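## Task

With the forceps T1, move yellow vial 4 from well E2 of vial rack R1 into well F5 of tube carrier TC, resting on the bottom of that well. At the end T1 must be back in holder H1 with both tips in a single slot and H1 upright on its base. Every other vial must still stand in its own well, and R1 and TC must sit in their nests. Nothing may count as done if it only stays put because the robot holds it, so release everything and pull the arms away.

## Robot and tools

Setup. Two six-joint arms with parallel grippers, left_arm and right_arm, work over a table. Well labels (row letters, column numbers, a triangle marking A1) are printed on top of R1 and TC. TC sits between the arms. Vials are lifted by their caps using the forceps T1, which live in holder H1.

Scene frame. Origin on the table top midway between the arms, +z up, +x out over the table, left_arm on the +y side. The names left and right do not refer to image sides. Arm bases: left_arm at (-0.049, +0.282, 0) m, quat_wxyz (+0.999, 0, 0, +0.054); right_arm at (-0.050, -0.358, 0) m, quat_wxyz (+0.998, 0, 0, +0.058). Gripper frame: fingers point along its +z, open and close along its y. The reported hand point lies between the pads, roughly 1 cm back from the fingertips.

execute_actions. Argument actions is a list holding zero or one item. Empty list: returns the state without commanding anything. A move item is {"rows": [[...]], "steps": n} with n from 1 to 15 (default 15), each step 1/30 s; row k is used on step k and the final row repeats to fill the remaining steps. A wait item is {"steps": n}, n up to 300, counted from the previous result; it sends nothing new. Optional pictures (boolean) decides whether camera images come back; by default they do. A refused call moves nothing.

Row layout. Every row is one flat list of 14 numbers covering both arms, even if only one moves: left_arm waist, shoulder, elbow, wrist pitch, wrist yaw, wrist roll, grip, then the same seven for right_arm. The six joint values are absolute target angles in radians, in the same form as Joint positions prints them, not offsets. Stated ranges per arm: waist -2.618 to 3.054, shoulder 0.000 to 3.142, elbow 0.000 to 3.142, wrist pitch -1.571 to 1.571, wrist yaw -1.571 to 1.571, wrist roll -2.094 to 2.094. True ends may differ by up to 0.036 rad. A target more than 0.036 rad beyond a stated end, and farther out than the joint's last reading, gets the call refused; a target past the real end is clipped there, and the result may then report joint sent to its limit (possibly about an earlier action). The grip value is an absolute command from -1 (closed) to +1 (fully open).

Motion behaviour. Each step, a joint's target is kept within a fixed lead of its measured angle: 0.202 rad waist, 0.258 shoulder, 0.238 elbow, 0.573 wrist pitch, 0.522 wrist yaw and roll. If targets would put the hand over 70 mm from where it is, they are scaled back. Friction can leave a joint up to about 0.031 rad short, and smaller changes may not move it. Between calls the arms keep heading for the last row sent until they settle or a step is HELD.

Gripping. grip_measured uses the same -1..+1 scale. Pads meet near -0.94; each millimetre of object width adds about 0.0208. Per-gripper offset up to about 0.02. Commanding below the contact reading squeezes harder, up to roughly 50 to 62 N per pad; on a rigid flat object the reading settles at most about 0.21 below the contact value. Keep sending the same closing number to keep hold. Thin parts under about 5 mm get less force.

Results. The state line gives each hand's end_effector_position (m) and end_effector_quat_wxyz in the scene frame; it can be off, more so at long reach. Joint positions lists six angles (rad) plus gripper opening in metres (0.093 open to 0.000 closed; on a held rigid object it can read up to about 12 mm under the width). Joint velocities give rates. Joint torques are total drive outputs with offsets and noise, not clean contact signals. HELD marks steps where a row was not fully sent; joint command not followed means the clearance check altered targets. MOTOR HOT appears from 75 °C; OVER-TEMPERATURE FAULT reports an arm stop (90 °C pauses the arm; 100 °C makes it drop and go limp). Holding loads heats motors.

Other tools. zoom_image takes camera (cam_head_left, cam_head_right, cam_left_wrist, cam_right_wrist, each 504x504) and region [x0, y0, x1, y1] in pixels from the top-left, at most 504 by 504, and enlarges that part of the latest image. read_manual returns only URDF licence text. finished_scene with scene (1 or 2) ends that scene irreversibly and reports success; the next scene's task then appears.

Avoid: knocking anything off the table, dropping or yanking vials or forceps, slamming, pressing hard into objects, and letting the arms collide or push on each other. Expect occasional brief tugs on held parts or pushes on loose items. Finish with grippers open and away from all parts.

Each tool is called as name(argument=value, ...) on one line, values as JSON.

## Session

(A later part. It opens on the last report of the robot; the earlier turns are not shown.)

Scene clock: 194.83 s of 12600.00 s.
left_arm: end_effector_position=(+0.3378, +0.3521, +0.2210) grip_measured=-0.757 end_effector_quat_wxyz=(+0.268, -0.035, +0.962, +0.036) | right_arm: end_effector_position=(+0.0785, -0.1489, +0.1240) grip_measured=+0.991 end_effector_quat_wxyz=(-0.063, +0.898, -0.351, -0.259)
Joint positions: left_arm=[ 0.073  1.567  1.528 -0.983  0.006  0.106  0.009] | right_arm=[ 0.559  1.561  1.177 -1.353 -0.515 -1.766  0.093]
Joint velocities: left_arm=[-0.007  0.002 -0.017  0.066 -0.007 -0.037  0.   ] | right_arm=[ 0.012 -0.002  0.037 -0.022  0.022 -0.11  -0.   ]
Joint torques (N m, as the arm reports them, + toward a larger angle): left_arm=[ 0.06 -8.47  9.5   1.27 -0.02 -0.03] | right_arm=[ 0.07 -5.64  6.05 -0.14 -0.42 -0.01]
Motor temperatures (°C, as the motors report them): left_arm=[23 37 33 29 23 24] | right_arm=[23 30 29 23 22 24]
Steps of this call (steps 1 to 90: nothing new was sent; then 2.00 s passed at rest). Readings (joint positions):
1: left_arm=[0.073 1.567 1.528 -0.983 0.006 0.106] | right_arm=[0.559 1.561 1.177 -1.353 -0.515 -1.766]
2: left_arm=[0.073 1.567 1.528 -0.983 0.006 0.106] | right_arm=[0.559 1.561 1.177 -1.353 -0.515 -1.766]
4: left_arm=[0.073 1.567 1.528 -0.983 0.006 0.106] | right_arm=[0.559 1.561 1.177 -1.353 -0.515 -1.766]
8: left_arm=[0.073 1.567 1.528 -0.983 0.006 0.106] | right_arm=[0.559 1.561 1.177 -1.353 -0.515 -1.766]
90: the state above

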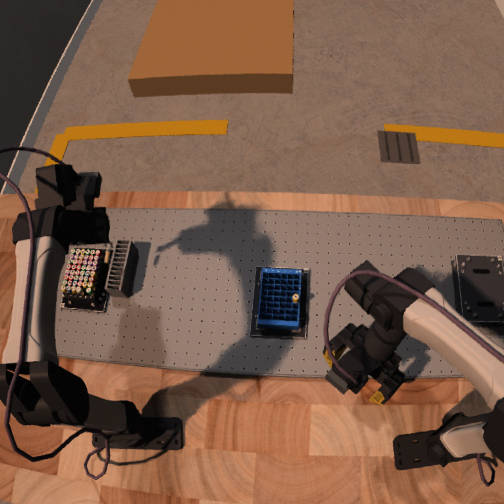

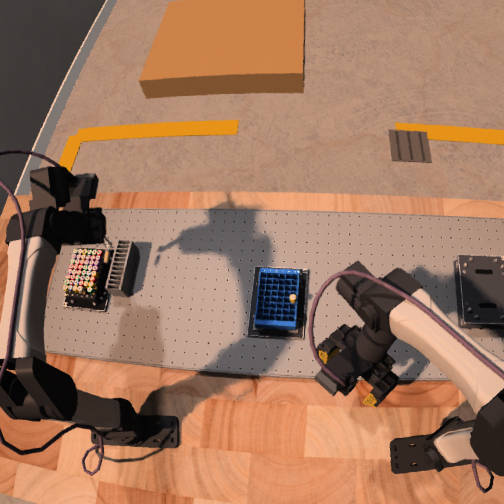

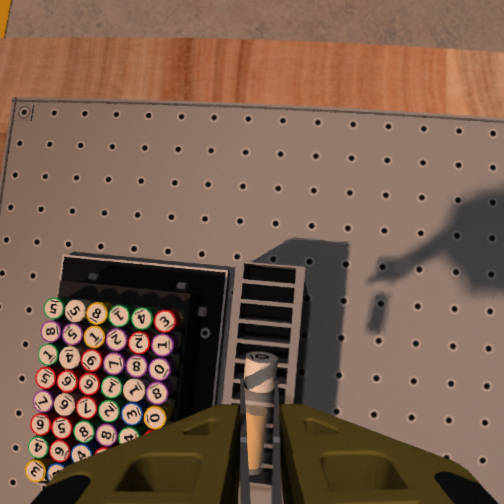

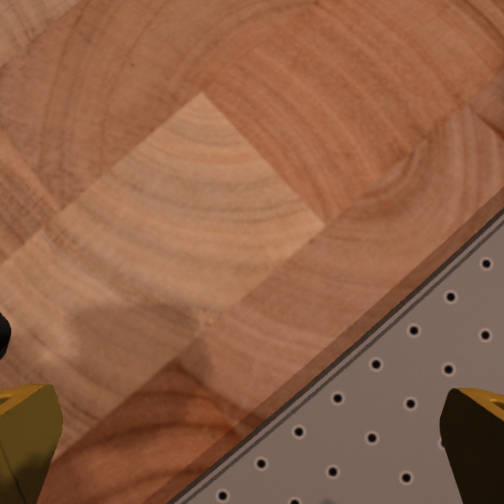

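execute_actions(actions=[{"rows":[[0.082,1.565,1.54,-0.99,0,0.1,-0.751,0.559,1.561,1.177,-1.353,-0.515,-1.766,1]],"steps":15}], pictures=false)

execute_actions(actions=[{"steps":30}])

Scene clock: 197.17 s of 12600.00 s.
left_arm: end_effector_position=(+0.3378, +0.3521, +0.2210) grip_measured=-0.752 end_effector_quat_wxyz=(+0.268, -0.035, +0.962, +0.036) | right_arm: end_effector_position=(+0.0785, -0.1489, +0.1240) grip_measured=+0.991 end_effector_quat_wxyz=(-0.063, +0.898, -0.351, -0.259)
Joint positions: left_arm=[ 0.073  1.567  1.528 -0.983  0.006  0.106  0.009] | right_arm=[ 0.559  1.561  1.177 -1.353 -0.515 -1.766  0.093]
Joint velocities: left_arm=[-0.002  0.022 -0.002 -0.007  0.007  0.066  0.   ] | right_arm=[-0.007  0.017 -0.007  0.007  0.007  0.022 -0.001]
Joint torques (N m, as the arm reports them, + toward a larger angle): left_arm=[ 0.1  -8.34  9.47  1.29  0.   -0.04] | right_arm=[-0.32 -5.49  5.97 -0.08 -0.4  -0.01]
Motor temperatures (°C, as the motors report them): left_arm=[23 36 33 29 23 24] | right_arm=[23 30 29 23 22 24]
Steps of this call (steps 1 to 55: nothing new was sent; steps 56 to 70: all 15 steps of this action). Readings (joint positions):
56: left_arm=[0.073 1.567 1.528 -0.983 0.006 0.106] | right_arm=[0.559 1.561 1.177 -1.353 -0.515 -1.766]
57: left_arm=[0.073 1.567 1.528 -0.983 0.006 0.106] | right_arm=[0.559 1.561 1.177 -1.353 -0.515 -1.766]
59: left_arm=[0.073 1.567 1.528 -0.983 0.006 0.106] | right_arm=[0.559 1.561 1.177 -1.353 -0.515 -1.766]
63: left_arm=[0.073 1.567 1.528 -0.983 0.006 0.106] | right_arm=[0.559 1.561 1.177 -1.353 -0.515 -1.766]
70: the state above

Scene clock: 198.17 s of 12600.00 s.
left_arm: end_effector_position=(+0.3378, +0.3521, +0.2210) grip_measured=-0.752 end_effector_quat_wxyz=(+0.268, -0.035, +0.962, +0.036) | right_arm: end_effector_position=(+0.0785, -0.1489, +0.1240) grip_measured=+0.991 end_effector_quat_wxyz=(-0.063, +0.898, -0.351, -0.259)
Joint positions: left_arm=[ 0.073  1.567  1.528 -0.983  0.006  0.106  0.009] | right_arm=[ 0.559  1.561  1.177 -1.353 -0.515 -1.766  0.093]
Joint velocities: left_arm=[-0.012 -0.002 -0.002  0.051 -0.037 -0.11   0.   ] | right_arm=[-0.002  0.007  0.012  0.051 -0.022 -0.037 -0.001]
Joint torques (N m, as the arm reports them, + toward a larger angle): left_arm=[ 0.15 -8.47  9.4   1.29  0.   -0.04] | right_arm=[-0.04 -5.62  6.04 -0.04 -0.36 -0.03]
Motor temperatures (°C, as the motors report them): left_arm=[23 36 33 29 23 24] | right_arm=[23 30 29 23 22 24]
Steps of this call (steps 1 to 15: the robot went on to your last target; steps 16 to 30: nothing new was sent). Readings (joint positions):
1: left_arm=[0.073 1.567 1.528 -0.983 0.006 0.106] | right_arm=[0.559 1.561 1.177 -1.353 -0.515 -1.766]
2: left_arm=[0.073 1.567 1.528 -0.983 0.006 0.106] | right_arm=[0.559 1.561 1.177 -1.353 -0.515 -1.766]
4: left_arm=[0.073 1.567 1.528 -0.983 0.006 0.106] | right_arm=[0.559 1.561 1.177 -1.353 -0.515 -1.766]
8: left_arm=[0.073 1.567 1.528 -0.983 0.006 0.106] | right_arm=[0.559 1.561 1.177 -1.353 -0.515 -1.766]
30: the state above
All arms were judged still, so your last target was given up. Only a new action makes them travel on or press farther. Fingers that are still opening or closing keep moving.

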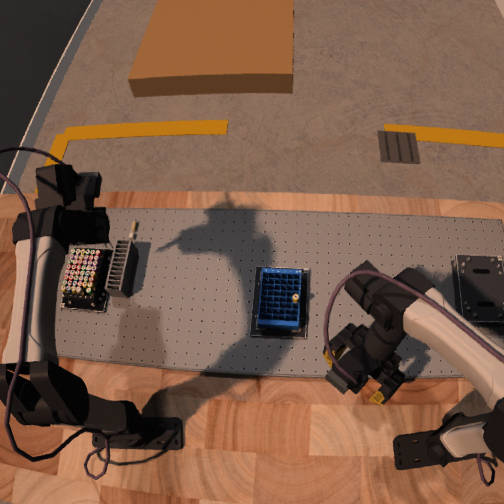

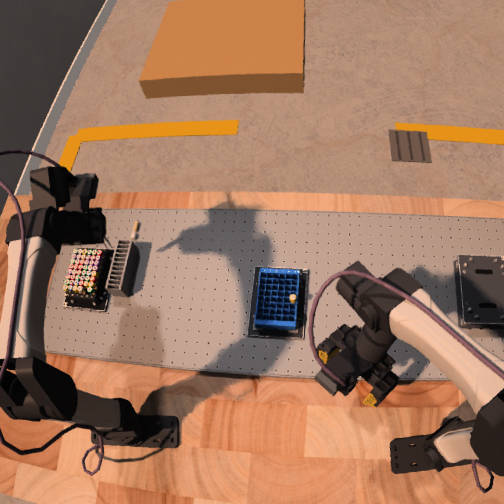

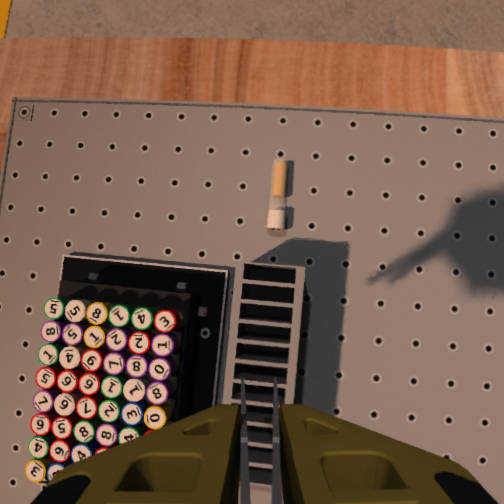

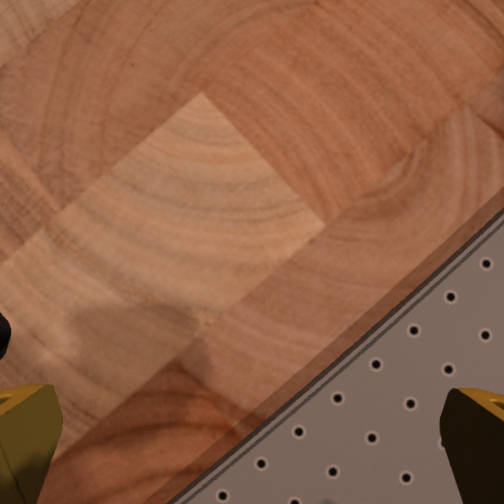

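execute_actions(actions=[{"rows":[[0.03,1.91,1.865,-0.96,0,0.1,-0.735,0.559,1.561,1.177,-1.353,-0.515,-1.766,1]],"steps":15}], pictures=false)

execute_actions(actions=[{"rows":[[0.03,1.895,1.60,-0.705,0,0.1,-0.735,0.559,1.561,1.177,-1.353,-0.515,-1.766,1]],"steps":15}], pictures=false)

execute_actions(actions=[{"steps":25}])

Scene clock: 207.40 s of 12600.00 s.
left_arm: end_effector_position=(+0.4302, +0.3515, +0.1900) grip_measured=-0.736 end_effector_quat_wxyz=(+0.258, -0.018, +0.965, +0.031) | right_arm: end_effector_position=(+0.0785, -0.1489, +0.1240) grip_measured=+0.991 end_effector_quat_wxyz=(-0.063, +0.898, -0.351, -0.259)
Joint positions: left_arm=[ 0.036  1.931  1.846 -0.96   0.003  0.106  0.01 ] | right_arm=[ 0.559  1.561  1.177 -1.353 -0.515 -1.766  0.093]
Joint velocities: left_arm=[ 0.002 -0.081 -0.022 -0.037 -0.066 -0.022  0.001] | right_arm=[-0.007 -0.007  0.022 -0.022  0.051 -0.066  0.001]
Joint torques (N m, as the arm reports them, + toward a larger angle): left_arm=[ -0.98 -13.53  10.17   1.31  -0.02  -0.04] | right_arm=[-0.14 -5.41  6.07 -0.08 -0.37 -0.04]
Motor temperatures (°C, as the motors report them): left_arm=[23 36 34 29 23 24] | right_arm=[23 30 30 23 22 24]
Steps of this call (steps 1 to 90: nothing new was sent; then 5.73 s passed at rest; steps 91 to 105: all 15 steps of this action). Readings (joint positions):
91: left_arm=[0.069 1.600 1.573 -1.017 0.003 0.106] | right_arm=[0.559 1.561 1.177 -1.353 -0.515 -1.766]
92: left_arm=[0.062 1.662 1.654 -1.031 0.003 0.106] | right_arm=[0.559 1.561 1.177 -1.353 -0.515 -1.766]
94: left_arm=[0.047 1.799 1.799 -0.989 0.003 0.106] | right_arm=[0.559 1.561 1.177 -1.353 -0.515 -1.766]
98: left_arm=[0.036 1.928 1.846 -0.950 0.003 0.106] | right_arm=[0.559 1.561 1.177 -1.353 -0.515 -1.766]
105: the state above

Scene clock: 207.90 s of 12600.00 s.
left_arm: end_effector_position=(+0.4275, +0.3511, +0.1342) grip_measured=-0.736 end_effector_quat_wxyz=(+0.257, -0.018, +0.966, +0.031) | right_arm: end_effector_position=(+0.0785, -0.1489, +0.1240) grip_measured=+0.991 end_effector_quat_wxyz=(-0.063, +0.898, -0.351, -0.259)
Joint positions: left_arm=[ 0.036  1.912  1.599 -0.735  0.003  0.106  0.01 ] | right_arm=[ 0.559  1.561  1.177 -1.353 -0.515 -1.766  0.093]
Joint velocities: left_arm=[ 0.002 -0.007 -0.012  0.037  0.022  0.007 -0.   ] | right_arm=[-0.012 -0.017 -0.002 -0.007  0.022 -0.037 -0.   ]
Joint torques (N m, as the arm reports them, + toward a larger angle): left_arm=[ -0.93 -13.51   8.58   1.51   0.03  -0.05] | right_arm=[-0.3  -5.73  6.19 -0.09 -0.43 -0.04]
Motor temperatures (°C, as the motors report them): left_arm=[23 36 34 29 23 24] | right_arm=[23 30 30 23 22 24]
Steps of this call (steps 1 to 15: all 15 steps of this action). Readings (joint positions):
1: left_arm=[0.036 1.915 1.802 -0.908 0.003 0.106] | right_arm=[0.559 1.561 1.177 -1.353 -0.515 -1.766]
2: left_arm=[0.036 1.893 1.738 -0.851 0.003 0.106] | right_arm=[0.559 1.561 1.177 -1.353 -0.515 -1.766]
4: left_arm=[0.036 1.884 1.653 -0.810 0.003 0.106] | right_arm=[0.559 1.561 1.177 -1.353 -0.515 -1.766]
8: left_arm=[0.036 1.912 1.600 -0.778 0.003 0.106] | right_arm=[0.559 1.561 1.177 -1.353 -0.515 -1.766]
15: the state above

Scene clock: 208.73 s of 12600.00 s.
left_arm: end_effector_position=(+0.4296, +0.3514, +0.1355) grip_measured=-0.736 end_effector_quat_wxyz=(+0.262, -0.018, +0.964, +0.032) | right_arm: end_effector_position=(+0.0785, -0.1489, +0.1240) grip_measured=+0.991 end_effector_quat_wxyz=(-0.063, +0.898, -0.351, -0.259)
Joint positions: left_arm=[ 0.036  1.912  1.599 -0.724  0.003  0.106  0.01 ] | right_arm=[ 0.559  1.561  1.177 -1.353 -0.515 -1.766  0.093]
Joint velocities: left_arm=[-0.012  0.002 -0.002  0.066  0.051  0.022 -0.002] | right_arm=[-0.002  0.012  0.007 -0.066  0.007 -0.022  0.001]
Joint torques (N m, as the arm reports them, + toward a larger angle): left_arm=[ -0.89 -13.52   8.53   1.47   0.04  -0.07] | right_arm=[ 0.07 -5.47  6.24 -0.09 -0.42 -0.05]
Motor temperatures (°C, as the motors report them): left_arm=[23 37 34 29 23 24] | right_arm=[23 30 30 23 22 24]
Steps of this call (steps 1 to 25: the robot went on to your last target). Readings (joint positions):
1: left_arm=[0.036 1.912 1.599 -0.732 0.003 0.106] | right_arm=[0.559 1.561 1.177 -1.353 -0.515 -1.766]
2: left_arm=[0.036 1.912 1.599 -0.730 0.003 0.106] | right_arm=[0.559 1.561 1.177 -1.353 -0.515 -1.766]
4: left_arm=[0.036 1.912 1.599 -0.728 0.003 0.106] | right_arm=[0.559 1.561 1.177 -1.353 -0.515 -1.766]
8: left_arm=[0.036 1.912 1.599 -0.726 0.003 0.106] | right_arm=[0.559 1.561 1.177 -1.353 -0.515 -1.766]
25: the state above

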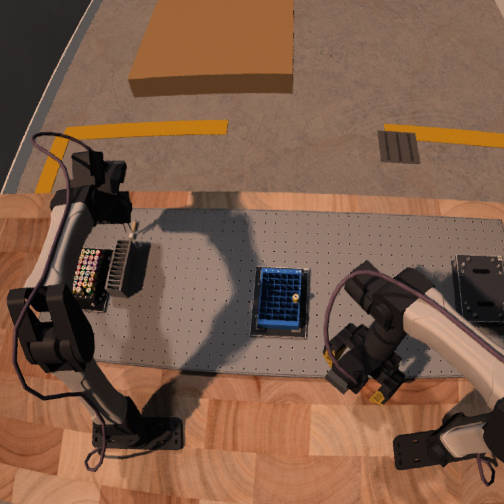

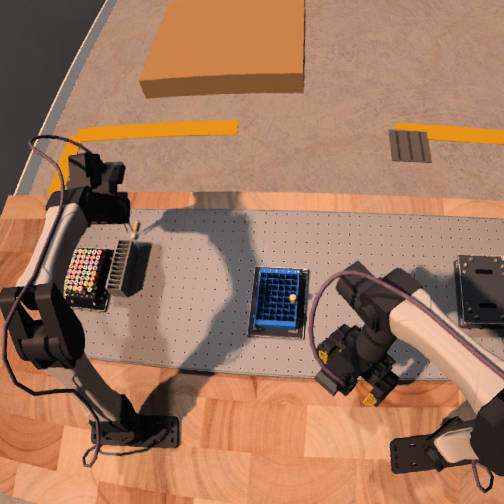

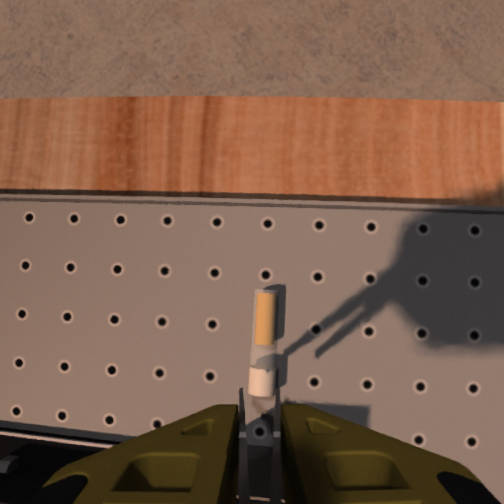

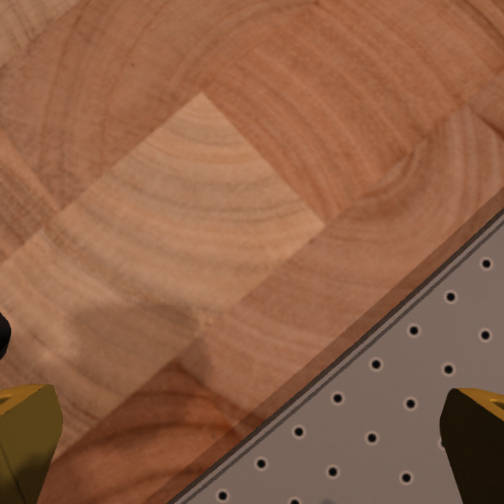

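execute_actions(actions=[{"rows":[[0.03,1.905,1.515,-0.61,0,0.1,-0.735,0.559,1.561,1.177,-1.353,-0.515,-1.766,1]],"steps":15}], pictures=false)

execute_actions(actions=[{"steps":20}])

Scene clock: 212.87 s of 12600.00 s.
left_arm: end_effector_position=(+0.4304, +0.3515, +0.1195) grip_measured=-0.736 end_effector_quat_wxyz=(+0.270, -0.018, +0.962, +0.033) | right_arm: end_effector_position=(+0.0785, -0.1489, +0.1240) grip_measured=+0.991 end_effector_quat_wxyz=(-0.063, +0.898, -0.351, -0.259)
Joint positions: left_arm=[ 0.036  1.908  1.522 -0.634  0.003  0.106  0.01 ] | right_arm=[ 0.559  1.561  1.177 -1.353 -0.515 -1.766  0.093]
Joint velocities: left_arm=[ 0.007  0.007 -0.007  0.037  0.022  0.022  0.001] | right_arm=[ 0.002  0.002 -0.032  0.007 -0.007  0.007  0.   ]
Joint torques (N m, as the arm reports them, + toward a larger angle): left_arm=[ -1.01 -12.36   7.94   1.54   0.05  -0.05] | right_arm=[-0.11 -5.52  6.02  0.   -0.38 -0.01]
Motor temperatures (°C, as the motors report them): left_arm=[23 38 34 29 23 24] | right_arm=[23 30 30 23 22 24]
Steps of this call (steps 1 to 15: the robot went on to your last target; steps 16 to 90: nothing new was sent; then 0.63 s passed at rest; steps 91 to 105: all 15 steps of this action). Readings (joint positions):
91: left_arm=[0.036 1.910 1.586 -0.706 0.003 0.106] | right_arm=[0.559 1.561 1.177 -1.353 -0.515 -1.766]
92: left_arm=[0.036 1.907 1.568 -0.683 0.003 0.106] | right_arm=[0.559 1.561 1.177 -1.353 -0.515 -1.766]
94: left_arm=[0.036 1.907 1.540 -0.663 0.003 0.106] | right_arm=[0.559 1.561 1.177 -1.353 -0.515 -1.766]
98: left_arm=[0.036 1.908 1.522 -0.654 0.003 0.106] | right_arm=[0.559 1.561 1.177 -1.353 -0.515 -1.766]
105: the state above

Scene clock: 213.53 s of 12600.00 s.
left_arm: end_effector_position=(+0.4312, +0.3517, +0.1199) grip_measured=-0.736 end_effector_quat_wxyz=(+0.272, -0.018, +0.962, +0.033) | right_arm: end_effector_position=(+0.0785, -0.1489, +0.1240) grip_measured=+0.991 end_effector_quat_wxyz=(-0.063, +0.898, -0.351, -0.259)
Joint positions: left_arm=[ 0.036  1.908  1.522 -0.63   0.003  0.106  0.01 ] | right_arm=[ 0.559  1.561  1.177 -1.353 -0.515 -1.766  0.093]
Joint velocities: left_arm=[-0.017 -0.007 -0.002 -0.037 -0.051 -0.081  0.002] | right_arm=[ 0.002  0.022 -0.007 -0.066  0.022 -0.007  0.   ]
Joint torques (N m, as the arm reports them, + toward a larger angle): left_arm=[ -1.03 -12.35   8.05   1.53   0.02  -0.07] | right_arm=[-0.03 -5.75  6.08 -0.1  -0.44 -0.04]
Motor temperatures (°C, as the motors report them): left_arm=[23 38 34 29 23 24] | right_arm=[23 30 30 23 22 24]
Steps of this call (steps 1 to 15: the robot went on to your last target; steps 16 to 20: nothing new was sent). Readings (joint positions):
1: left_arm=[0.036 1.908 1.522 -0.633 0.003 0.106] | right_arm=[0.559 1.561 1.177 -1.353 -0.515 -1.766]
2: left_arm=[0.036 1.908 1.522 -0.632 0.003 0.106] | right_arm=[0.559 1.561 1.177 -1.353 -0.515 -1.766]
4: left_arm=[0.036 1.908 1.522 -0.631 0.003 0.106] | right_arm=[0.559 1.561 1.177 -1.353 -0.515 -1.766]
8: left_arm=[0.036 1.908 1.522 -0.630 0.003 0.106] | right_arm=[0.559 1.561 1.177 -1.353 -0.515 -1.766]
20: the state above
All arms were judged still, so your last target was given up. Only a new action makes them travel on or press farther. Fingers that are still opening or closing keep moving.

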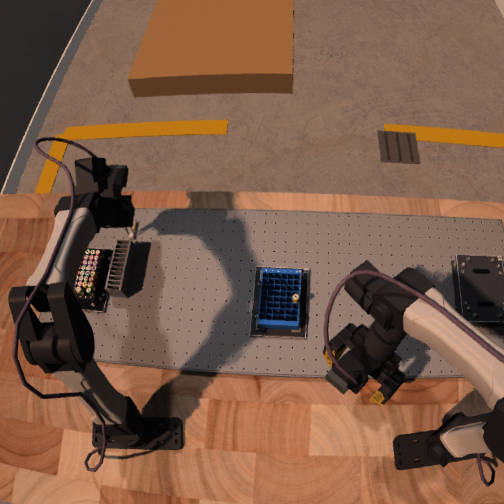

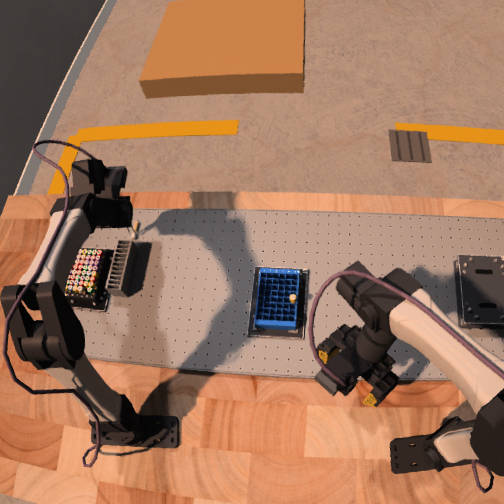

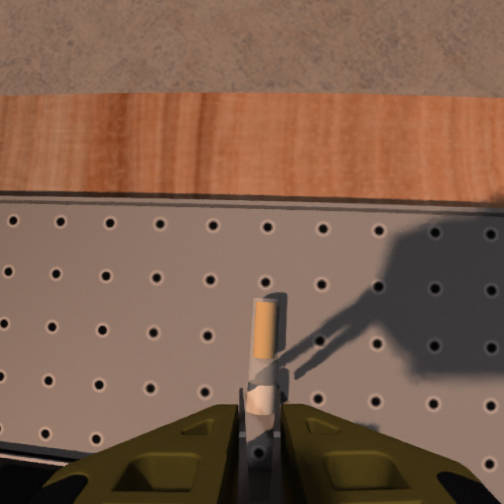

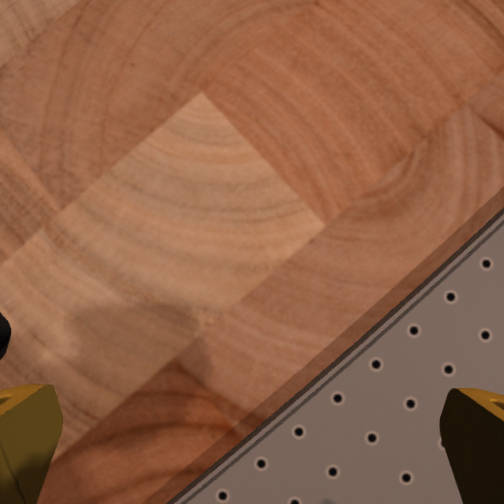

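execute_actions(actions=[{"rows":[[0.03,1.905,1.49,-0.63,0,0.1,-0.735,0.559,1.561,1.177,-1.353,-0.515,-1.766,1]],"steps":15}], pictures=false)

execute_actions(actions=[{"steps":15}])

Scene clock: 218.37 s of 12600.00 s.
left_arm: end_effector_position=(+0.4261, +0.3509, +0.1122) grip_measured=-0.736 end_effector_quat_wxyz=(+0.262, -0.018, +0.964, +0.032) | right_arm: end_effector_position=(+0.0785, -0.1489, +0.1240) grip_measured=+0.991 end_effector_quat_wxyz=(-0.063, +0.898, -0.351, -0.259)
Joint positions: left_arm=[ 0.036  1.908  1.502 -0.63   0.003  0.106  0.01 ] | right_arm=[ 0.559  1.561  1.177 -1.353 -0.515 -1.766  0.093]
Joint velocities: left_arm=[-0.007 -0.012  0.002  0.007  0.037  0.066 -0.001] | right_arm=[-0.007  0.017 -0.017 -0.066  0.007 -0.007 -0.001]
Joint torques (N m, as the arm reports them, + toward a larger angle): left_arm=[ -1.01 -12.39   7.5    1.36  -0.02  -0.06] | right_arm=[-0.12 -5.59  6.28 -0.06 -0.4  -0.06]
Motor temperatures (°C, as the motors report them): left_arm=[23 39 33 30 23 24] | right_arm=[23 30 30 23 22 24]
Steps of this call (steps 1 to 90: nothing new was sent; then 1.33 s passed at rest; steps 91 to 105: all 15 steps of this action). Readings (joint positions):
91: left_arm=[0.036 1.908 1.520 -0.629 0.003 0.106] | right_arm=[0.559 1.561 1.177 -1.353 -0.515 -1.766]
92: left_arm=[0.036 1.908 1.517 -0.629 0.003 0.106] | right_arm=[0.559 1.561 1.177 -1.353 -0.515 -1.766]
94: left_arm=[0.036 1.908 1.508 -0.629 0.003 0.106] | right_arm=[0.559 1.561 1.177 -1.353 -0.515 -1.766]
98: left_arm=[0.036 1.908 1.502 -0.630 0.003 0.106] | right_arm=[0.559 1.561 1.177 -1.353 -0.515 -1.766]
105: the state above

Scene clock: 218.87 s of 12600.00 s.
left_arm: end_effector_position=(+0.4261, +0.3509, +0.1122) grip_measured=-0.736 end_effector_quat_wxyz=(+0.262, -0.018, +0.964, +0.032) | right_arm: end_effector_position=(+0.0785, -0.1489, +0.1240) grip_measured=+0.991 end_effector_quat_wxyz=(-0.063, +0.898, -0.351, -0.259)
Joint positions: left_arm=[ 0.036  1.908  1.502 -0.63   0.003  0.106  0.01 ] | right_arm=[ 0.559  1.561  1.177 -1.353 -0.515 -1.766  0.093]
Joint velocities: left_arm=[ 0.017  0.022  0.007  0.081 -0.037 -0.051 -0.   ] | right_arm=[-0.007 -0.002  0.002 -0.095 -0.051 -0.11   0.001]
Joint torques (N m, as the arm reports them, + toward a larger angle): left_arm=[ -0.96 -12.38   7.47   1.28  -0.01  -0.05] | right_arm=[-0.07 -5.43  6.07 -0.06 -0.36 -0.07]
Motor temperatures (°C, as the motors report them): left_arm=[23 39 33 30 23 24] | right_arm=[23 30 30 23 22 24]
Steps of this call (steps 1 to 15: the robot went on to your last target). Readings (joint positions):
1: left_arm=[0.036 1.908 1.502 -0.630 0.003 0.106] | right_arm=[0.559 1.561 1.177 -1.353 -0.515 -1.766]
2: left_arm=[0.036 1.908 1.502 -0.630 0.003 0.106] | right_arm=[0.559 1.561 1.177 -1.353 -0.515 -1.766]
4: left_arm=[0.036 1.908 1.502 -0.630 0.003 0.106] | right_arm=[0.559 1.561 1.177 -1.353 -0.515 -1.766]
8: left_arm=[0.036 1.908 1.502 -0.630 0.003 0.106] | right_arm=[0.559 1.561 1.177 -1.353 -0.515 -1.766]
15: the state above
All arms were judged still, so your last target was given up. Only a new action makes them travel on or press farther. Fingers that are still opening or closing keep moving.

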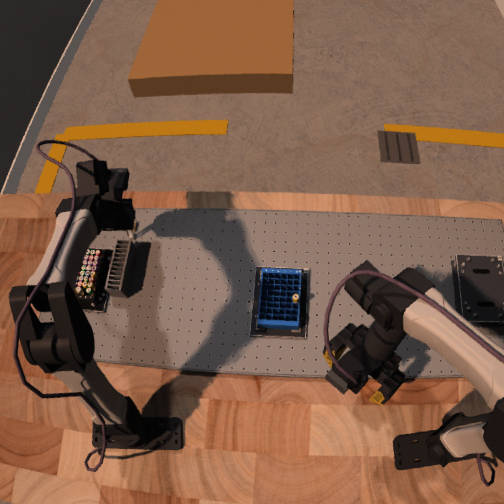

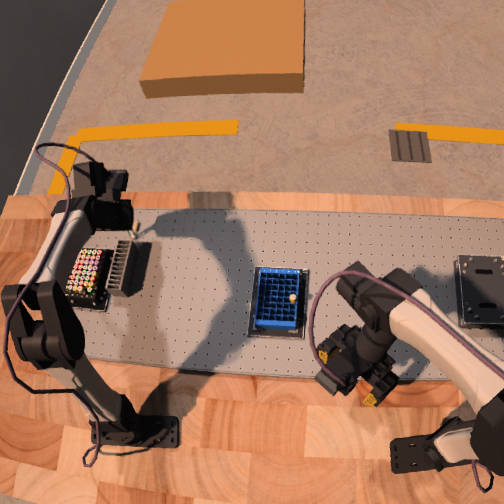

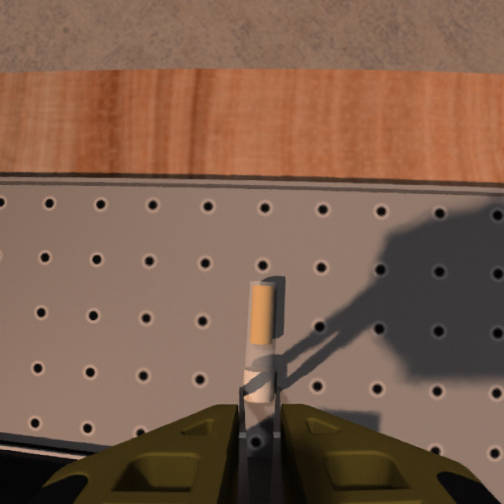

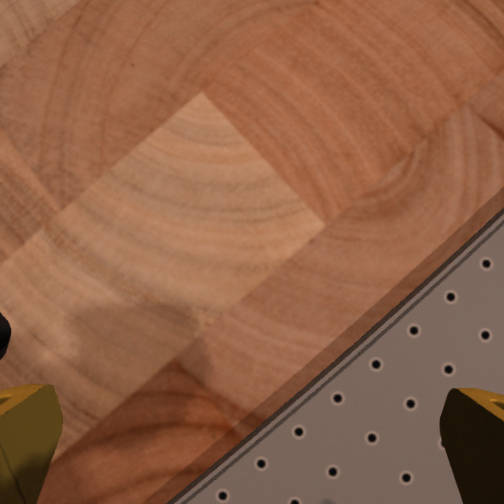

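execute_actions(actions=[{"rows":[[0.03,1.905,1.49,-0.63,0,0.1,-0.8,0.559,1.561,1.177,-1.353,-0.515,-1.766,1]],"steps":12}], pictures=false)

execute_actions(actions=[{"rows":[[0.03,1.905,1.61,-0.73,0,0.1,-0.8,0.559,1.561,1.177,-1.353,-0.515,-1.766,1]],"steps":15}], pictures=false)

execute_actions(actions=[{"rows":[[-0.3,1.905,1.61,-0.73,0,0.1,-0.8,0.559,1.561,1.177,-1.353,-0.515,-1.766,1]],"steps":15}], pictures=false)

execute_actions(actions=[{"rows":[[-0.3,1.905,1.497,-0.615,0,0.1,-0.8,0.559,1.561,1.177,-1.353,-0.515,-1.766,1]],"steps":15}], pictures=false)

execute_actions(actions=[{"steps":15}])

Scene clock: 224.00 s of 12600.00 s.
left_arm: end_effector_position=(+0.4261, +0.3509, +0.1122) grip_measured=-0.795 end_effector_quat_wxyz=(+0.262, -0.018, +0.964, +0.032) | right_arm: end_effector_position=(+0.0785, -0.1489, +0.1240) grip_measured=+0.991 end_effector_quat_wxyz=(-0.063, +0.898, -0.351, -0.259)
Joint positions: left_arm=[ 0.036  1.908  1.502 -0.63   0.003  0.106  0.007] | right_arm=[ 0.559  1.561  1.177 -1.353 -0.515 -1.766  0.093]
Joint velocities: left_arm=[ 0.017 -0.012 -0.002 -0.066  0.022  0.037 -0.   ] | right_arm=[-0.002 -0.002  0.002  0.037 -0.007  0.051 -0.001]
Joint torques (N m, as the arm reports them, + toward a larger angle): left_arm=[ -1.   -12.25   7.56   1.33   0.    -0.02] | right_arm=[ 0.04 -5.61  6.07 -0.09 -0.37 -0.02]
Motor temperatures (°C, as the motors report them): left_arm=[23 39 33 30 23 24] | right_arm=[23 30 30 23 22 24]
Steps of this call (steps 1 to 90: nothing new was sent; then 1.73 s passed at rest; steps 91 to 102: all 12 steps of this action). Readings (joint positions):
91: left_arm=[0.036 1.908 1.502 -0.630 0.003 0.106] | right_arm=[0.559 1.561 1.177 -1.353 -0.515 -1.766]
92: left_arm=[0.036 1.908 1.502 -0.630 0.003 0.106] | right_arm=[0.559 1.561 1.177 -1.353 -0.515 -1.766]
94: left_arm=[0.036 1.908 1.502 -0.630 0.003 0.106] | right_arm=[0.559 1.561 1.177 -1.353 -0.515 -1.766]
98: left_arm=[0.036 1.908 1.502 -0.630 0.003 0.106] | right_arm=[0.559 1.561 1.177 -1.353 -0.515 -1.766]
102: the state above

Scene clock: 224.50 s of 12600.00 s.
left_arm: end_effector_position=(+0.4299, +0.3515, +0.1336) grip_measured=-0.795 end_effector_quat_wxyz=(+0.262, -0.018, +0.964, +0.032) | right_arm: end_effector_position=(+0.0785, -0.1489, +0.1240) grip_measured=+0.991 end_effector_quat_wxyz=(-0.063, +0.898, -0.351, -0.259)
Joint positions: left_arm=[ 0.036  1.913  1.595 -0.718  0.003  0.106  0.007] | right_arm=[ 0.559  1.561  1.177 -1.353 -0.515 -1.766  0.093]
Joint velocities: left_arm=[-0.012  0.002 -0.012 -0.139 -0.037  0.007 -0.   ] | right_arm=[ 0.007 -0.007 -0.017 -0.037 -0.022 -0.037  0.001]
Joint torques (N m, as the arm reports them, + toward a larger angle): left_arm=[ -0.98 -12.76   9.92   1.22  -0.01  -0.05] | right_arm=[ 0.   -5.46  6.13 -0.08 -0.35 -0.02]
Motor temperatures (°C, as the motors report them): left_arm=[23 39 33 30 23 24] | right_arm=[23 30 30 23 22 24]
Steps of this call (steps 1 to 15: all 15 steps of this action). Readings (joint positions):
1: left_arm=[0.036 1.911 1.517 -0.651 0.003 0.106] | right_arm=[0.559 1.561 1.177 -1.353 -0.515 -1.766]
2: left_arm=[0.036 1.916 1.539 -0.674 0.003 0.106] | right_arm=[0.559 1.561 1.177 -1.353 -0.515 -1.766]
4: left_arm=[0.036 1.916 1.572 -0.691 0.003 0.106] | right_arm=[0.559 1.561 1.177 -1.353 -0.515 -1.766]
8: left_arm=[0.036 1.913 1.595 -0.697 0.003 0.106] | right_arm=[0.559 1.561 1.177 -1.353 -0.515 -1.766]
15: the state above

Scene clock: 225.00 s of 12600.00 s.
left_arm: end_effector_position=(+0.4241, +0.1839, +0.1332) grip_measured=-0.795 end_effector_quat_wxyz=(+0.262, +0.149, +0.954, -0.017) | right_arm: end_effector_position=(+0.0785, -0.1489, +0.1240) grip_measured=+0.991 end_effector_quat_wxyz=(-0.063, +0.898, -0.351, -0.259)
Joint positions: left_arm=[-0.31   1.913  1.595 -0.722  0.01   0.105  0.007] | right_arm=[ 0.559  1.561  1.177 -1.353 -0.515 -1.766  0.093]
Joint velocities: left_arm=[ 0.139  0.012 -0.002 -0.066 -0.081 -0.007 -0.   ] | right_arm=[ 0.007  0.012  0.002 -0.037  0.007  0.022 -0.   ]
Joint torques (N m, as the arm reports them, + toward a larger angle): left_arm=[ -0.48 -12.64  10.01   1.18  -0.02  -0.03] | right_arm=[-0.09 -5.51  6.19 -0.08 -0.39  0.  ]
Motor temperatures (°C, as the motors report them): left_arm=[23 40 33 30 23 24] | right_arm=[23 30 30 23 22 24]
Steps of this call (steps 1 to 15: all 15 steps of this action). Readings (joint positions):
1: left_arm=[0.021 1.913 1.595 -0.719 -0.007 0.106] | right_arm=[0.559 1.561 1.177 -1.353 -0.515 -1.766]
2: left_arm=[-0.006 1.913 1.595 -0.719 -0.016 0.105] | right_arm=[0.559 1.561 1.177 -1.353 -0.515 -1.766]
4: left_arm=[-0.097 1.913 1.595 -0.719 -0.018 0.105] | right_arm=[0.559 1.561 1.177 -1.353 -0.515 -1.766]
8: left_arm=[-0.294 1.913 1.595 -0.719 -0.002 0.105] | right_arm=[0.559 1.561 1.177 -1.353 -0.515 -1.766]
15: the state above

Scene clock: 225.50 s of 12600.00 s.
left_arm: end_effector_position=(+0.4212, +0.1881, +0.1125) grip_measured=-0.795 end_effector_quat_wxyz=(+0.262, +0.145, +0.954, -0.015) | right_arm: end_effector_position=(+0.0785, -0.1489, +0.1240) grip_measured=+0.991 end_effector_quat_wxyz=(-0.063, +0.898, -0.351, -0.259)
Joint positions: left_arm=[-0.304  1.909  1.506 -0.637  0.006  0.105  0.007] | right_arm=[ 0.559  1.561  1.177 -1.353 -0.515 -1.766  0.093]
Joint velocities: left_arm=[-0.002  0.007  0.002  0.007 -0.022  0.037 -0.   ] | right_arm=[-0.012  0.007  0.007 -0.037  0.007 -0.022 -0.001]
Joint torques (N m, as the arm reports them, + toward a larger angle): left_arm=[ -0.3  -12.36   7.67   1.5    0.01  -0.07] | right_arm=[-0.11 -5.43  6.08 -0.12 -0.42 -0.05]
Motor temperatures (°C, as the motors report them): left_arm=[23 40 33 30 23 24] | right_arm=[23 30 30 23 22 24]
Steps of this call (steps 1 to 15: all 15 steps of this action). Readings (joint positions):
1: left_arm=[-0.307 1.911 1.580 -0.702 0.008 0.105] | right_arm=[0.559 1.561 1.177 -1.353 -0.515 -1.766]
2: left_arm=[-0.305 1.907 1.558 -0.680 0.007 0.105] | right_arm=[0.559 1.561 1.177 -1.353 -0.515 -1.766]
4: left_arm=[-0.304 1.907 1.525 -0.663 0.006 0.105] | right_arm=[0.559 1.561 1.177 -1.353 -0.515 -1.766]
8: left_arm=[-0.304 1.909 1.506 -0.650 0.006 0.105] | right_arm=[0.559 1.561 1.177 -1.353 -0.515 -1.766]
15: the state above

Scene clock: 226.00 s of 12600.00 s.
left_arm: end_effector_position=(+0.4217, +0.1880, +0.1128) grip_measured=-0.795 end_effector_quat_wxyz=(+0.263, +0.145, +0.954, -0.015) | right_arm: end_effector_position=(+0.0785, -0.1489, +0.1240) grip_measured=+0.991 end_effector_quat_wxyz=(-0.063, +0.898, -0.351, -0.259)
Joint positions: left_arm=[-0.304  1.909  1.506 -0.635  0.006  0.105  0.007] | right_arm=[ 0.559  1.561  1.177 -1.353 -0.515 -1.766  0.093]
Joint velocities: left_arm=[-0.002 -0.002  0.002 -0.007  0.022 -0.022 -0.   ] | right_arm=[-0.012 -0.012  0.017 -0.022 -0.022 -0.022 -0.002]
Joint torques (N m, as the arm reports them, + toward a larger angle): left_arm=[ -0.24 -12.35   7.86   1.49   0.01  -0.03] | right_arm=[-0.07 -5.37  5.93 -0.06 -0.35 -0.02]
Motor temperatures (°C, as the motors report them): left_arm=[23 40 33 30 23 24] | right_arm=[23 30 30 23 22 24]
Steps of this call (steps 1 to 15: the robot went on to your last target). Readings (joint positions):
1: left_arm=[-0.304 1.909 1.506 -0.637 0.006 0.105] | right_arm=[0.559 1.561 1.177 -1.353 -0.515 -1.766]
2: left_arm=[-0.304 1.909 1.506 -0.636 0.006 0.105] | right_arm=[0.559 1.561 1.177 -1.353 -0.515 -1.766]
4: left_arm=[-0.304 1.909 1.506 -0.636 0.006 0.105] | right_arm=[0.559 1.561 1.177 -1.353 -0.515 -1.766]
8: left_arm=[-0.304 1.909 1.506 -0.635 0.006 0.105] | right_arm=[0.559 1.561 1.177 -1.353 -0.515 -1.766]
15: the state above
All arms were judged still, so your last target was given up. Only a new action makes them travel on or press farther. Fingers that are still opening or closing keep moving.

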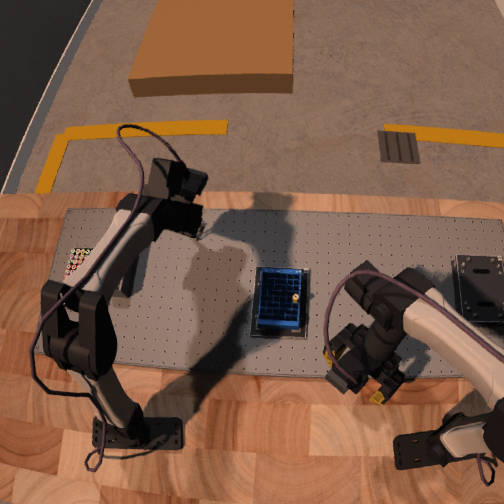

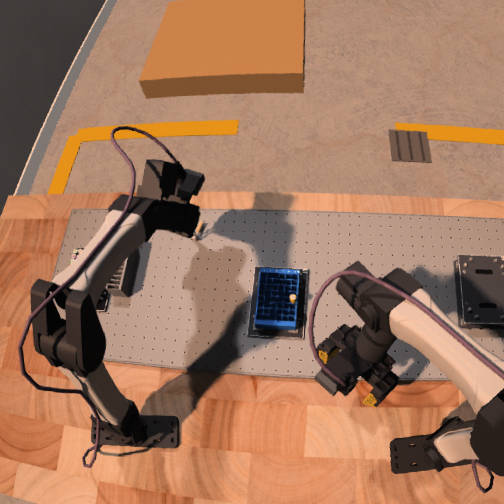

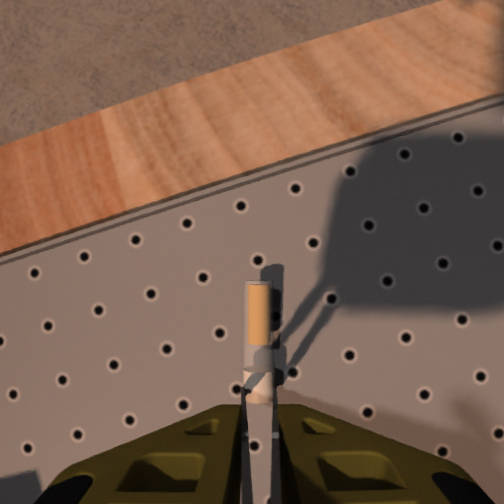

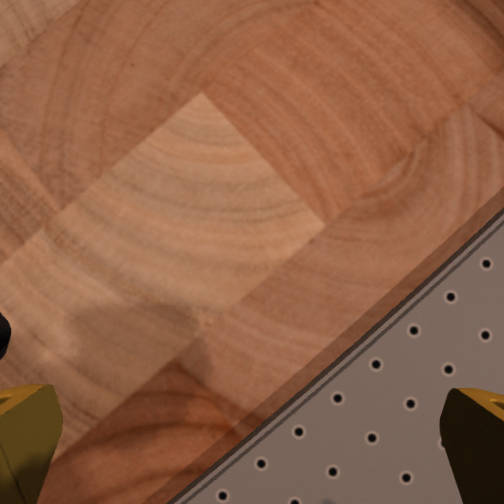

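execute_actions(actions=[{"rows":[[-0.3,1.905,1.497,-0.615,0,0.1,-0.735,0.559,1.561,1.177,-1.353,-0.515,-1.766,1]],"steps":12}], pictures=false)

execute_actions(actions=[{"rows":[[-0.3,1.905,1.66,-0.78,0,0.1,-0.735,0.559,1.561,1.177,-1.353,-0.515,-1.766,1]],"steps":15}], pictures=false)

execute_actions(actions=[{"rows":[[-0.3,1.5,0.9,0.1,0,0.1,-0.735,0.559,1.561,1.177,-1.353,-0.515,-1.766,1]],"steps":15}], pictures=false)

execute_actions(actions=[{"rows":[[-0.3,1.455,0.405,0.77,0,0.1,-0.735,0.559,1.561,1.177,-1.353,-0.515,-1.766,1]],"steps":15}], pictures=false)

execute_actions(actions=[{"steps":30}])

Scene clock: 240.20 s of 12600.00 s.
left_arm: end_effector_position=(+0.4218, +0.1880, +0.1128) grip_measured=-0.736 end_effector_quat_wxyz=(+0.263, +0.145, +0.954, -0.015) | right_arm: end_effector_position=(+0.0785, -0.1489, +0.1240) grip_measured=+0.991 end_effector_quat_wxyz=(-0.063, +0.898, -0.351, -0.259)
Joint positions: left_arm=[-0.304  1.909  1.506 -0.635  0.006  0.105  0.01 ] | right_arm=[ 0.559  1.561  1.177 -1.353 -0.515 -1.766  0.093]
Joint velocities: left_arm=[-0.002 -0.022  0.017 -0.037  0.051  0.066  0.   ] | right_arm=[-0.007 -0.012  0.017  0.007 -0.081 -0.022  0.   ]
Joint torques (N m, as the arm reports them, + toward a larger angle): left_arm=[ -0.36 -12.27   7.61   1.51  -0.04  -0.05] | right_arm=[-0.11 -5.44  5.97 -0.07 -0.41 -0.06]
Motor temperatures (°C, as the motors report them): left_arm=[23 41 33 30 23 24] | right_arm=[23 30 30 23 22 24]
Steps of this call (steps 1 to 90: nothing new was sent; then 10.80 s passed at rest; steps 91 to 102: all 12 steps of this action). Readings (joint positions):
91: left_arm=[-0.304 1.909 1.506 -0.635 0.006 0.105] | right_arm=[0.559 1.561 1.177 -1.353 -0.515 -1.766]
92: left_arm=[-0.304 1.909 1.506 -0.635 0.006 0.105] | right_arm=[0.559 1.561 1.177 -1.353 -0.515 -1.766]
94: left_arm=[-0.304 1.909 1.506 -0.635 0.006 0.105] | right_arm=[0.559 1.561 1.177 -1.353 -0.515 -1.766]
98: left_arm=[-0.304 1.909 1.506 -0.635 0.006 0.105] | right_arm=[0.559 1.561 1.177 -1.353 -0.515 -1.766]
102: the state above

Scene clock: 240.70 s of 12600.00 s.
left_arm: end_effector_position=(+0.4272, +0.1869, +0.1502) grip_measured=-0.736 end_effector_quat_wxyz=(+0.269, +0.145, +0.952, -0.015) | right_arm: end_effector_position=(+0.0785, -0.1489, +0.1240) grip_measured=+0.991 end_effector_quat_wxyz=(-0.063, +0.898, -0.351, -0.259)
Joint positions: left_arm=[-0.304  1.908  1.648 -0.766  0.006  0.105  0.01 ] | right_arm=[ 0.559  1.561  1.177 -1.353 -0.515 -1.766  0.093]
Joint velocities: left_arm=[-0.002  0.002  0.002  0.037 -0.022 -0.022 -0.001] | right_arm=[-0.012  0.007  0.002 -0.022 -0.037 -0.007 -0.   ]
Joint torques (N m, as the arm reports them, + toward a larger angle): left_arm=[ -0.36 -12.28   9.56   1.29  -0.03  -0.05] | right_arm=[-0.21 -5.46  6.03 -0.09 -0.41 -0.01]
Motor temperatures (°C, as the motors report them): left_arm=[23 41 33 30 23 24] | right_arm=[23 30 30 23 22 24]
Steps of this call (steps 1 to 15: all 15 steps of this action). Readings (joint positions):
1: left_arm=[-0.304 1.914 1.530 -0.666 0.006 0.105] | right_arm=[0.559 1.561 1.177 -1.353 -0.515 -1.766]
2: left_arm=[-0.304 1.922 1.564 -0.701 0.006 0.105] | right_arm=[0.559 1.561 1.177 -1.353 -0.515 -1.766]
4: left_arm=[-0.304 1.923 1.615 -0.724 0.006 0.105] | right_arm=[0.559 1.561 1.177 -1.353 -0.515 -1.766]
8: left_arm=[-0.304 1.909 1.648 -0.736 0.006 0.105] | right_arm=[0.559 1.561 1.177 -1.353 -0.515 -1.766]
15: the state above

Scene clock: 241.20 s of 12600.00 s.
left_arm: end_effector_position=(+0.3820, +0.1959, +0.1482) grip_measured=-0.736 end_effector_quat_wxyz=(+0.466, +0.134, +0.874, -0.024) | right_arm: end_effector_position=(+0.0785, -0.1489, +0.1240) grip_measured=+0.991 end_effector_quat_wxyz=(-0.063, +0.898, -0.351, -0.259)
Joint positions: left_arm=[-0.304  1.511  0.896  0.015  0.006  0.105  0.01 ] | right_arm=[ 0.559  1.561  1.177 -1.353 -0.515 -1.766  0.093]
Joint velocities: left_arm=[ 0.007  0.115 -0.071  0.037  0.051 -0.007 -0.   ] | right_arm=[-0.012 -0.002 -0.032  0.066 -0.022  0.022  0.   ]
Joint torques (N m, as the arm reports them, + toward a larger angle): left_arm=[-0.22 -9.45  9.46  2.54 -0.03 -0.03] | right_arm=[-0.18 -5.54  6.01 -0.02 -0.4  -0.03]
Motor temperatures (°C, as the motors report them): left_arm=[23 41 33 30 23 24] | right_arm=[23 30 30 23 22 24]
Steps of this call (steps 1 to 15: all 15 steps of this action). Readings (joint positions):
1: left_arm=[-0.304 1.882 1.602 -0.694 0.006 0.105] | right_arm=[0.559 1.561 1.177 -1.353 -0.515 -1.766]
2: left_arm=[-0.304 1.835 1.527 -0.604 0.006 0.105] | right_arm=[0.559 1.561 1.177 -1.353 -0.515 -1.766]
4: left_arm=[-0.304 1.719 1.383 -0.449 0.006 0.105] | right_arm=[0.559 1.561 1.177 -1.353 -0.515 -1.766]
8: left_arm=[-0.304 1.487 1.081 -0.107 0.006 0.105] | right_arm=[0.559 1.561 1.177 -1.353 -0.515 -1.766]
15: the state above

Scene clock: 241.70 s of 12600.00 s.
left_arm: end_effector_position=(+0.3319, +0.2058, +0.1032) grip_measured=-0.736 end_effector_quat_wxyz=(+0.567, +0.125, +0.814, -0.028) | right_arm: end_effector_position=(+0.0785, -0.1489, +0.1240) grip_measured=+0.991 end_effector_quat_wxyz=(-0.063, +0.898, -0.351, -0.259)
Joint positions: left_arm=[-0.304  1.464  0.391  0.71   0.006  0.105  0.01 ] | right_arm=[ 0.559  1.561  1.177 -1.353 -0.515 -1.766  0.093]
Joint velocities: left_arm=[-0.027 -0.012  0.017  0.271  0.022 -0.051  0.001] | right_arm=[-0.007 -0.002 -0.032  0.007  0.007  0.037 -0.   ]
Joint torques (N m, as the arm reports them, + toward a larger angle): left_arm=[-0.19 -6.75  8.69  2.17 -0.01 -0.03] | right_arm=[-0.05 -5.46  5.93 -0.07 -0.39  0.04]
Motor temperatures (°C, as the motors report them): left_arm=[23 41 33 30 23 24] | right_arm=[23 30 30 23 22 24]
Steps of this call (steps 1 to 15: all 15 steps of this action). Readings (joint positions):
1: left_arm=[-0.304 1.507 0.851 0.111 0.006 0.105] | right_arm=[0.559 1.561 1.177 -1.353 -0.515 -1.766]
2: left_arm=[-0.304 1.490 0.778 0.237 0.006 0.105] | right_arm=[0.559 1.561 1.177 -1.353 -0.515 -1.766]
4: left_arm=[-0.304 1.463 0.621 0.441 0.006 0.105] | right_arm=[0.559 1.561 1.177 -1.353 -0.515 -1.766]
8: left_arm=[-0.304 1.462 0.408 0.593 0.006 0.105] | right_arm=[0.559 1.561 1.177 -1.353 -0.515 -1.766]
15: the state above

Scene clock: 242.70 s of 12600.00 s.
left_arm: end_effector_position=(+0.3348, +0.2052, +0.1114) grip_measured=-0.736 end_effector_quat_wxyz=(+0.582, +0.123, +0.803, -0.029) | right_arm: end_effector_position=(+0.0785, -0.1489, +0.1240) grip_measured=+0.991 end_effector_quat_wxyz=(-0.063, +0.898, -0.351, -0.259)
Joint positions: left_arm=[-0.304  1.464  0.391  0.746  0.006  0.105  0.01 ] | right_arm=[ 0.559  1.561  1.177 -1.353 -0.515 -1.766  0.093]
Joint velocities: left_arm=[ 0.002 -0.017  0.012 -0.007  0.037  0.022 -0.001] | right_arm=[-0.002 -0.002  0.002 -0.022  0.022  0.081 -0.001]
Joint torques (N m, as the arm reports them, + toward a larger angle): left_arm=[-0.3  -6.65  8.45  2.24 -0.03 -0.08] | right_arm=[-0.12 -5.59  6.07 -0.09 -0.38  0.  ]
Motor temperatures (°C, as the motors report them): left_arm=[23 41 33 31 23 24] | right_arm=[23 30 30 23 22 24]
Steps of this call (steps 1 to 30: the robot went on to your last target). Readings (joint positions):
1: left_arm=[-0.304 1.464 0.391 0.718 0.006 0.105] | right_arm=[0.559 1.561 1.177 -1.353 -0.515 -1.766]
2: left_arm=[-0.304 1.464 0.391 0.725 0.006 0.105] | right_arm=[0.559 1.561 1.177 -1.353 -0.515 -1.766]
4: left_arm=[-0.304 1.464 0.391 0.733 0.006 0.105] | right_arm=[0.559 1.561 1.177 -1.353 -0.515 -1.766]
8: left_arm=[-0.304 1.464 0.391 0.741 0.006 0.105] | right_arm=[0.559 1.561 1.177 -1.353 -0.515 -1.766]
30: the state above
All arms were judged still, so your last target was given up. Only a new action makes them travel on or press farther. Fingers that are still opening or closing keep moving.

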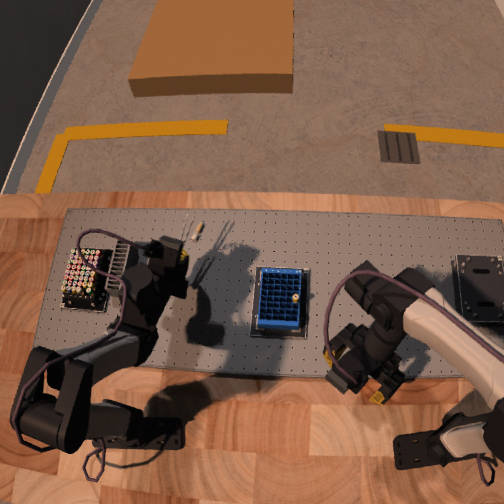

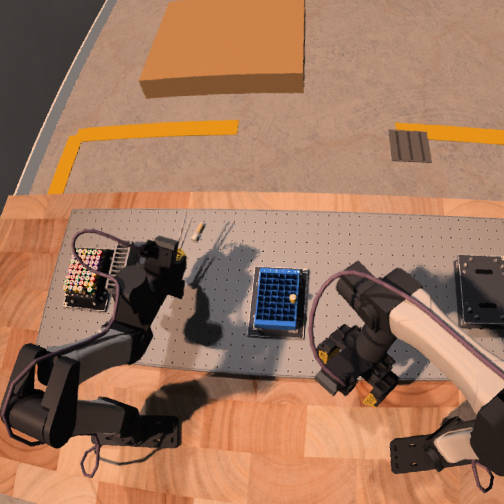

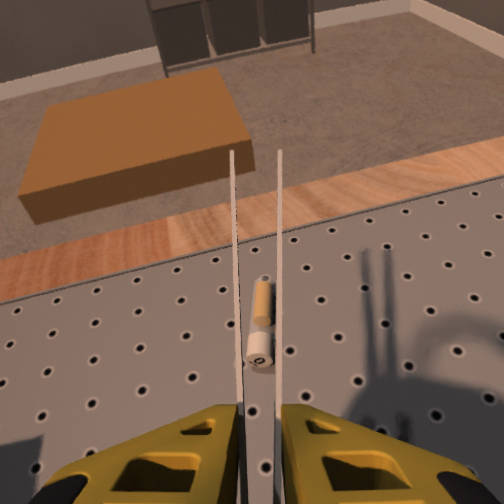

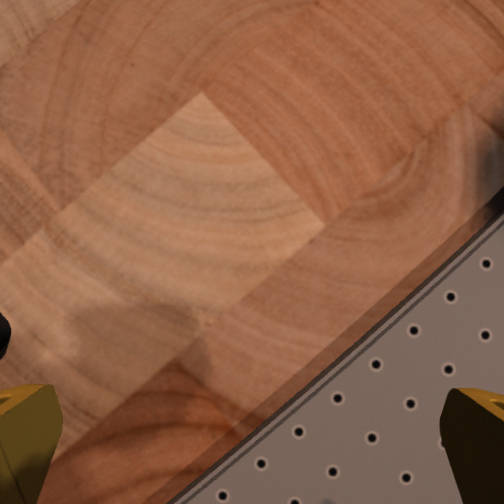

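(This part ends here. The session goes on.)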